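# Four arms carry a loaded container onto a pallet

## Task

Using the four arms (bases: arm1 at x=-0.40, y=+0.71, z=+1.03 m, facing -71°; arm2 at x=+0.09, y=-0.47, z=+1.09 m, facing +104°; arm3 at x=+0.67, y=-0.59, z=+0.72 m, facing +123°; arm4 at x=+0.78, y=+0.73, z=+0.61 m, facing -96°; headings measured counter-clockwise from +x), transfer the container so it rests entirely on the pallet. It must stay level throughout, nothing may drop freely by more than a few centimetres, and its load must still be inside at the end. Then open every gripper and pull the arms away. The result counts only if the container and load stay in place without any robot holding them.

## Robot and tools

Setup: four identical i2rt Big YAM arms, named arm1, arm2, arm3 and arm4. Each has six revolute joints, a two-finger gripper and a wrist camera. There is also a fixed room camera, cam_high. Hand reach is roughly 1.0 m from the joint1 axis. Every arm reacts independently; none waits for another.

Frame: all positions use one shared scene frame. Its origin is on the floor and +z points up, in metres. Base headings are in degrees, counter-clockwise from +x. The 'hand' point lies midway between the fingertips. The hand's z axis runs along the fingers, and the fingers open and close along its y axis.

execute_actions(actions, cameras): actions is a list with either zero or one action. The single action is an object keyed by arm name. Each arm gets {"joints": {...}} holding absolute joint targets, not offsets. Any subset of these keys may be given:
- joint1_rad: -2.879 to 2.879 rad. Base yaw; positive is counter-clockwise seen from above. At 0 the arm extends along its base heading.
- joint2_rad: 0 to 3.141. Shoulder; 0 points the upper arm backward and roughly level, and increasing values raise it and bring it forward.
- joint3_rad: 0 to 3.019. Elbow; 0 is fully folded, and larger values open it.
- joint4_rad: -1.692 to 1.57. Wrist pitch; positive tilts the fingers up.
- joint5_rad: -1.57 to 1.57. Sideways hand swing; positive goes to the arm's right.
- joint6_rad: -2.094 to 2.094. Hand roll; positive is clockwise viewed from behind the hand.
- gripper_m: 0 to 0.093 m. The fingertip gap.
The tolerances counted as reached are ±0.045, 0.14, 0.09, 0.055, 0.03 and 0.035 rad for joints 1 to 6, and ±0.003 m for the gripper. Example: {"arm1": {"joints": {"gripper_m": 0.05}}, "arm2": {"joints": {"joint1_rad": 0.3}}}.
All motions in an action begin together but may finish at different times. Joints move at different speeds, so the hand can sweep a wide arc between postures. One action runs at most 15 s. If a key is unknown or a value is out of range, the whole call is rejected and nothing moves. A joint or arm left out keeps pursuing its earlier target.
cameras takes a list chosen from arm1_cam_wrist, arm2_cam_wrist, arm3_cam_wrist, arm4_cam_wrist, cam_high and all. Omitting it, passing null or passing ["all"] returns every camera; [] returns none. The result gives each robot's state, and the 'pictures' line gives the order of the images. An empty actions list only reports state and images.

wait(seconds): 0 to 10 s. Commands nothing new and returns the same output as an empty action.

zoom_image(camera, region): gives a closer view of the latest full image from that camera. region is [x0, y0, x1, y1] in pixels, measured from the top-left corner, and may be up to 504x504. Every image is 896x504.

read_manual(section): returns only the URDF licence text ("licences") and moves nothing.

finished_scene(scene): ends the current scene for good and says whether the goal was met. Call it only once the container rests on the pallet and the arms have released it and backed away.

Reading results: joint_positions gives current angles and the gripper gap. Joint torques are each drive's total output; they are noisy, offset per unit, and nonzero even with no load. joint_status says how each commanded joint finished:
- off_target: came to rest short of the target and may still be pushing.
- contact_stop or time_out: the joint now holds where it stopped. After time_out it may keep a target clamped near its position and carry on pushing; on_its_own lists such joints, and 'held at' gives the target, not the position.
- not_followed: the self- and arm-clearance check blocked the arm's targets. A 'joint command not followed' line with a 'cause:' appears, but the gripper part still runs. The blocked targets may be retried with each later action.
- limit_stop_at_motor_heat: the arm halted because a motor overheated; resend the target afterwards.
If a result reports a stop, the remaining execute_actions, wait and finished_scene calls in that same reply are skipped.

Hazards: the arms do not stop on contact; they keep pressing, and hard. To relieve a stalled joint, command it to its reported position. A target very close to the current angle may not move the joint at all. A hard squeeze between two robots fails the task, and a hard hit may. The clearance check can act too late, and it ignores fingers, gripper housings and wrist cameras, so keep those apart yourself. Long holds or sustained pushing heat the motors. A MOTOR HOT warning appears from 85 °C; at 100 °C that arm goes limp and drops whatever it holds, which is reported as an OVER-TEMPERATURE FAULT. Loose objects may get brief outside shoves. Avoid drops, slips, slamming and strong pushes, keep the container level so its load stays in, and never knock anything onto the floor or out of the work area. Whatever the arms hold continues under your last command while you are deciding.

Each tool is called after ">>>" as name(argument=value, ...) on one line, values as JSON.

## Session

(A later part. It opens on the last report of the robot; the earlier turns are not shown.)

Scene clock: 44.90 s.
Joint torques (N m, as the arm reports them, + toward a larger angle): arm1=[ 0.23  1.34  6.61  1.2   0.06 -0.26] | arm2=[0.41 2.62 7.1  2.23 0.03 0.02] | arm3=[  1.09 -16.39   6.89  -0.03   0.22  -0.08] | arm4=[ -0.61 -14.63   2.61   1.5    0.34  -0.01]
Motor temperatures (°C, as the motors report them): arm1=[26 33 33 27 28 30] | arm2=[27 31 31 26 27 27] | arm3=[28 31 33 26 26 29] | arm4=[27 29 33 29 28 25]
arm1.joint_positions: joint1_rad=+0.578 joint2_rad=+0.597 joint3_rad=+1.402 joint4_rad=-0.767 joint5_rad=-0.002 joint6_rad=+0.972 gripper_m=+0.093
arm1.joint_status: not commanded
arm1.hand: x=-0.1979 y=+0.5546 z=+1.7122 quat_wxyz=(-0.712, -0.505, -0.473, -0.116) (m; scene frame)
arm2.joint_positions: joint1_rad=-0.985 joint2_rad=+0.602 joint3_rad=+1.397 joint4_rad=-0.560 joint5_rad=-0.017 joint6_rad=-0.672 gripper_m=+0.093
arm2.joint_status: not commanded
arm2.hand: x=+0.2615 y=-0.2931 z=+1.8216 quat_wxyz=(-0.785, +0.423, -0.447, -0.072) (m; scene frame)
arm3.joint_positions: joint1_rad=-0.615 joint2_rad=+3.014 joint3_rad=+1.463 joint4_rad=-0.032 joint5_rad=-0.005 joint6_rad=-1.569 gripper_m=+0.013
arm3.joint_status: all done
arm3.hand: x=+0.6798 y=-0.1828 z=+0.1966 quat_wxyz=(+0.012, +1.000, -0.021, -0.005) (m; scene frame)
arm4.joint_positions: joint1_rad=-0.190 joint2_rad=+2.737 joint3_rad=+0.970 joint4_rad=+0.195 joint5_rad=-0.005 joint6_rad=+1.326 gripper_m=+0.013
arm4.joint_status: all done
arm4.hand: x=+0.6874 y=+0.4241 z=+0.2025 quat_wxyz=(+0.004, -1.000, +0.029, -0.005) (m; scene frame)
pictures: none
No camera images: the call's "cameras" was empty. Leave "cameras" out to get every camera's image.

>>> execute_actions(actions=[{"arm3":{"joints":{"joint2_rad":3.014,"joint3_rad":1.475,"gripper_m":0.093}},"arm4":{"joints":{"joint2_rad":2.737,"joint3_rad":0.97,"joint4_rad":0.2,"gripper_m":0.093}}}], cameras=[])

>>> execute_actions(actions=[{"arm3":{"joints":{"joint2_rad":2.74,"joint3_rad":1.22,"joint4_rad":-0.06}},"arm4":{"joints":{"joint2_rad":2.44,"joint3_rad":0.79,"joint4_rad":0.08}}}], cameras=[])

>>> execute_actions(actions=[{"arm3":{"joints":{"joint2_rad":0.8,"joint3_rad":1.0,"joint4_rad":-1.0}},"arm4":{"joints":{"joint2_rad":0.8,"joint3_rad":1.0,"joint4_rad":-1.0}}}], cameras=["cam_high","arm4_cam_wrist"])

Scene clock: 45.90 s.
Joint torques (N m, as the arm reports them, + toward a larger angle): arm1=[ 0.22  1.3   6.6   1.17  0.06 -0.26] | arm2=[0.45 2.57 7.12 2.23 0.03 0.02] | arm3=[  0.83 -15.33   0.52   0.06   0.    -0.07] | arm4=[ -0.54 -16.81  -1.48   1.     0.25  -0.04]
Motor temperatures (°C, as the motors report them): arm1=[26 33 33 27 28 30] | arm2=[27 31 31 26 27 27] | arm3=[28 31 32 26 26 29] | arm4=[27 29 33 29 28 25]
arm1.joint_positions: joint1_rad=+0.578 joint2_rad=+0.597 joint3_rad=+1.402 joint4_rad=-0.767 joint5_rad=-0.002 joint6_rad=+0.972 gripper_m=+0.093
arm1.joint_status: not commanded
arm1.hand: x=-0.1979 y=+0.5546 z=+1.7122 quat_wxyz=(-0.712, -0.505, -0.473, -0.116) (m; scene frame)
arm2.joint_positions: joint1_rad=-0.985 joint2_rad=+0.602 joint3_rad=+1.397 joint4_rad=-0.560 joint5_rad=-0.017 joint6_rad=-0.672 gripper_m=+0.093
arm2.joint_status: not commanded
arm2.hand: x=+0.2615 y=-0.2931 z=+1.8216 quat_wxyz=(-0.785, +0.423, -0.447, -0.072) (m; scene frame)
arm3.joint_positions: joint1_rad=-0.614 joint2_rad=+3.014 joint3_rad=+1.477 joint4_rad=-0.036 joint5_rad=-0.001 joint6_rad=-1.568 gripper_m=+0.093
arm3.joint_status: all done
arm3.hand: x=+0.6807 y=-0.1749 z=+0.1966 quat_wxyz=(+0.007, +1.000, -0.022, -0.003) (m; scene frame)
arm4.joint_positions: joint1_rad=-0.190 joint2_rad=+2.736 joint3_rad=+0.976 joint4_rad=+0.195 joint5_rad=-0.004 joint6_rad=+1.326 gripper_m=+0.093
arm4.joint_status: all done
arm4.hand: x=+0.6861 y=+0.4206 z=+0.2022 quat_wxyz=(+0.001, -1.000, +0.029, -0.004) (m; scene frame)
pictures: none
No camera images: the call's "cameras" was empty. Leave "cameras" out to get every camera's image.

Scene clock: 47.07 s.
Joint torques (N m, as the arm reports them, + toward a larger angle): arm1=[ 0.23  1.4   6.61  1.2   0.06 -0.26] | arm2=[0.49 2.62 7.1  2.23 0.04 0.02] | arm3=[  1.66 -13.76   1.05  -0.2    0.01  -0.05] | arm4=[ -0.96 -14.98  -0.51   0.69   0.26  -0.03]
Motor temperatures (°C, as the motors report them): arm1=[26 33 33 27 28 30] | arm2=[27 31 31 26 27 27] | arm3=[28 31 32 26 26 29] | arm4=[27 29 33 29 28 25]
arm1.joint_positions: joint1_rad=+0.578 joint2_rad=+0.597 joint3_rad=+1.402 joint4_rad=-0.767 joint5_rad=-0.002 joint6_rad=+0.972 gripper_m=+0.093
arm1.joint_status: not commanded
arm1.hand: x=-0.1979 y=+0.5546 z=+1.7122 quat_wxyz=(-0.712, -0.505, -0.473, -0.116) (m; scene frame)
arm2.joint_positions: joint1_rad=-0.985 joint2_rad=+0.602 joint3_rad=+1.397 joint4_rad=-0.560 joint5_rad=-0.017 joint6_rad=-0.672 gripper_m=+0.093
arm2.joint_status: not commanded
arm2.hand: x=+0.2615 y=-0.2931 z=+1.8216 quat_wxyz=(-0.785, +0.423, -0.447, -0.072) (m; scene frame)
arm3.joint_positions: joint1_rad=-0.614 joint2_rad=+2.725 joint3_rad=+1.222 joint4_rad=-0.049 joint5_rad=-0.001 joint6_rad=-1.568 gripper_m=+0.093
arm3.joint_status: all done
arm3.hand: x=+0.6817 y=-0.1659 z=+0.3075 quat_wxyz=(-0.004, +1.000, -0.022, -0.003) (m; scene frame)
arm4.joint_positions: joint1_rad=-0.190 joint2_rad=+2.432 joint3_rad=+0.793 joint4_rad=+0.086 joint5_rad=-0.004 joint6_rad=+1.326 gripper_m=+0.093
arm4.joint_status: all done
arm4.hand: x=+0.6839 y=+0.4145 z=+0.3043 quat_wxyz=(-0.004, -1.000, +0.029, -0.002) (m; scene frame)
pictures: none
No camera images: the call's "cameras" was empty. Leave "cameras" out to get every camera's image.

Scene clock: 49.10 s.
Joint torques (N m, as the arm reports them, + toward a larger angle): arm1=[ 0.21  1.31  6.61  1.17  0.05 -0.26] | arm2=[0.45 2.7  7.11 2.23 0.03 0.02] | arm3=[ 0.91  0.41 10.96  0.69  0.01 -0.01] | arm4=[-0.63 -2.79  8.81  1.88  0.22 -0.09]
Motor temperatures (°C, as the motors report them): arm1=[26 33 33 27 28 30] | arm2=[27 31 31 26 27 27] | arm3=[28 31 32 26 26 29] | arm4=[27 29 33 29 28 25]
arm1.joint_positions: joint1_rad=+0.578 joint2_rad=+0.597 joint3_rad=+1.402 joint4_rad=-0.767 joint5_rad=-0.002 joint6_rad=+0.972 gripper_m=+0.093
arm1.joint_status: not commanded
arm1.hand: x=-0.1979 y=+0.5546 z=+1.7122 quat_wxyz=(-0.712, -0.505, -0.473, -0.116) (m; scene frame)
arm2.joint_positions: joint1_rad=-0.985 joint2_rad=+0.602 joint3_rad=+1.397 joint4_rad=-0.560 joint5_rad=-0.017 joint6_rad=-0.672 gripper_m=+0.093
arm2.joint_status: not commanded
arm2.hand: x=+0.2615 y=-0.2931 z=+1.8216 quat_wxyz=(-0.785, +0.423, -0.447, -0.072) (m; scene frame)
arm3.joint_positions: joint1_rad=-0.614 joint2_rad=+0.791 joint3_rad=+0.997 joint4_rad=-0.980 joint5_rad=-0.001 joint6_rad=-1.568 gripper_m=+0.093
arm3.joint_status: all done
arm3.hand: x=+0.6833 y=-0.2297 z=+1.0676 quat_wxyz=(-0.383, +0.923, -0.021, +0.004) (m; scene frame)
arm4.joint_positions: joint1_rad=-0.190 joint2_rad=+0.796 joint3_rad=+1.000 joint4_rad=-0.992 joint5_rad=-0.004 joint6_rad=+1.326 gripper_m=+0.093
arm4.joint_status: all done
arm4.hand: x=+0.6741 y=+0.3883 z=+0.9570 quat_wxyz=(-0.363, -0.926, +0.027, +0.099) (m; scene frame)
pictures: arm4_cam_wrist, cam_high
camera_calibration (this result's frames):
arm4_cam_wrist: T_world_to_cam=[[-0.0291301, 0.747274, -0.663877, 0.36063], [0.916197, 0.285516, 0.281182, -0.991822], [0.399667, -0.600051, -0.692968, 0.747322], [0, 0, 0, 1]] pos_world=[0.62053, 0.462123, 1.03617]
Images, in order (width x height): arm4_cam_wrist 896x504, cam_high 896x504.

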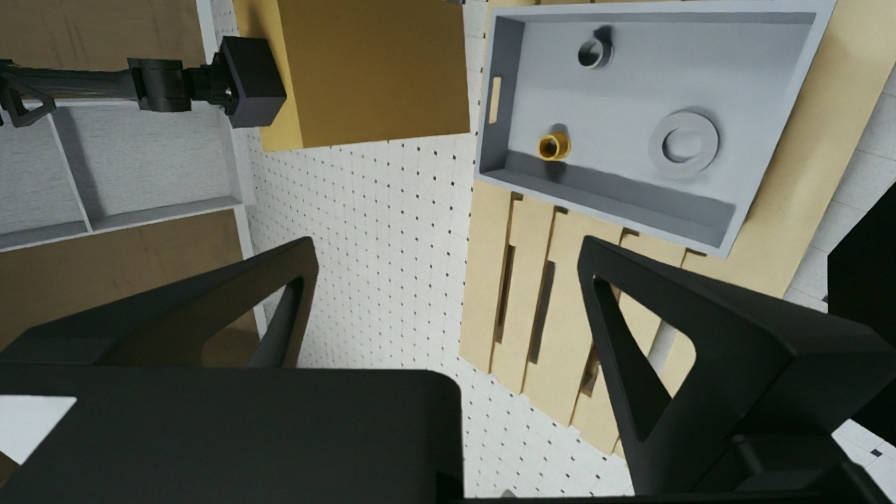

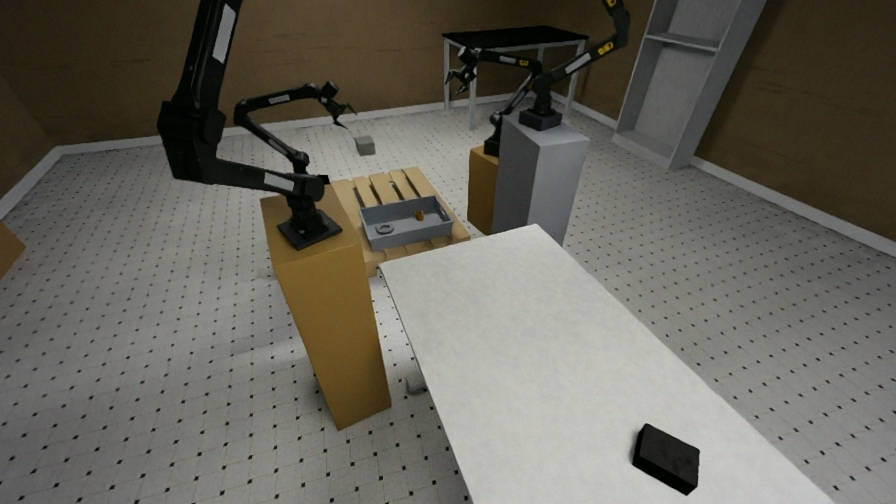

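>>> finished_scene(scene=2)

The scene is finished: the task was done.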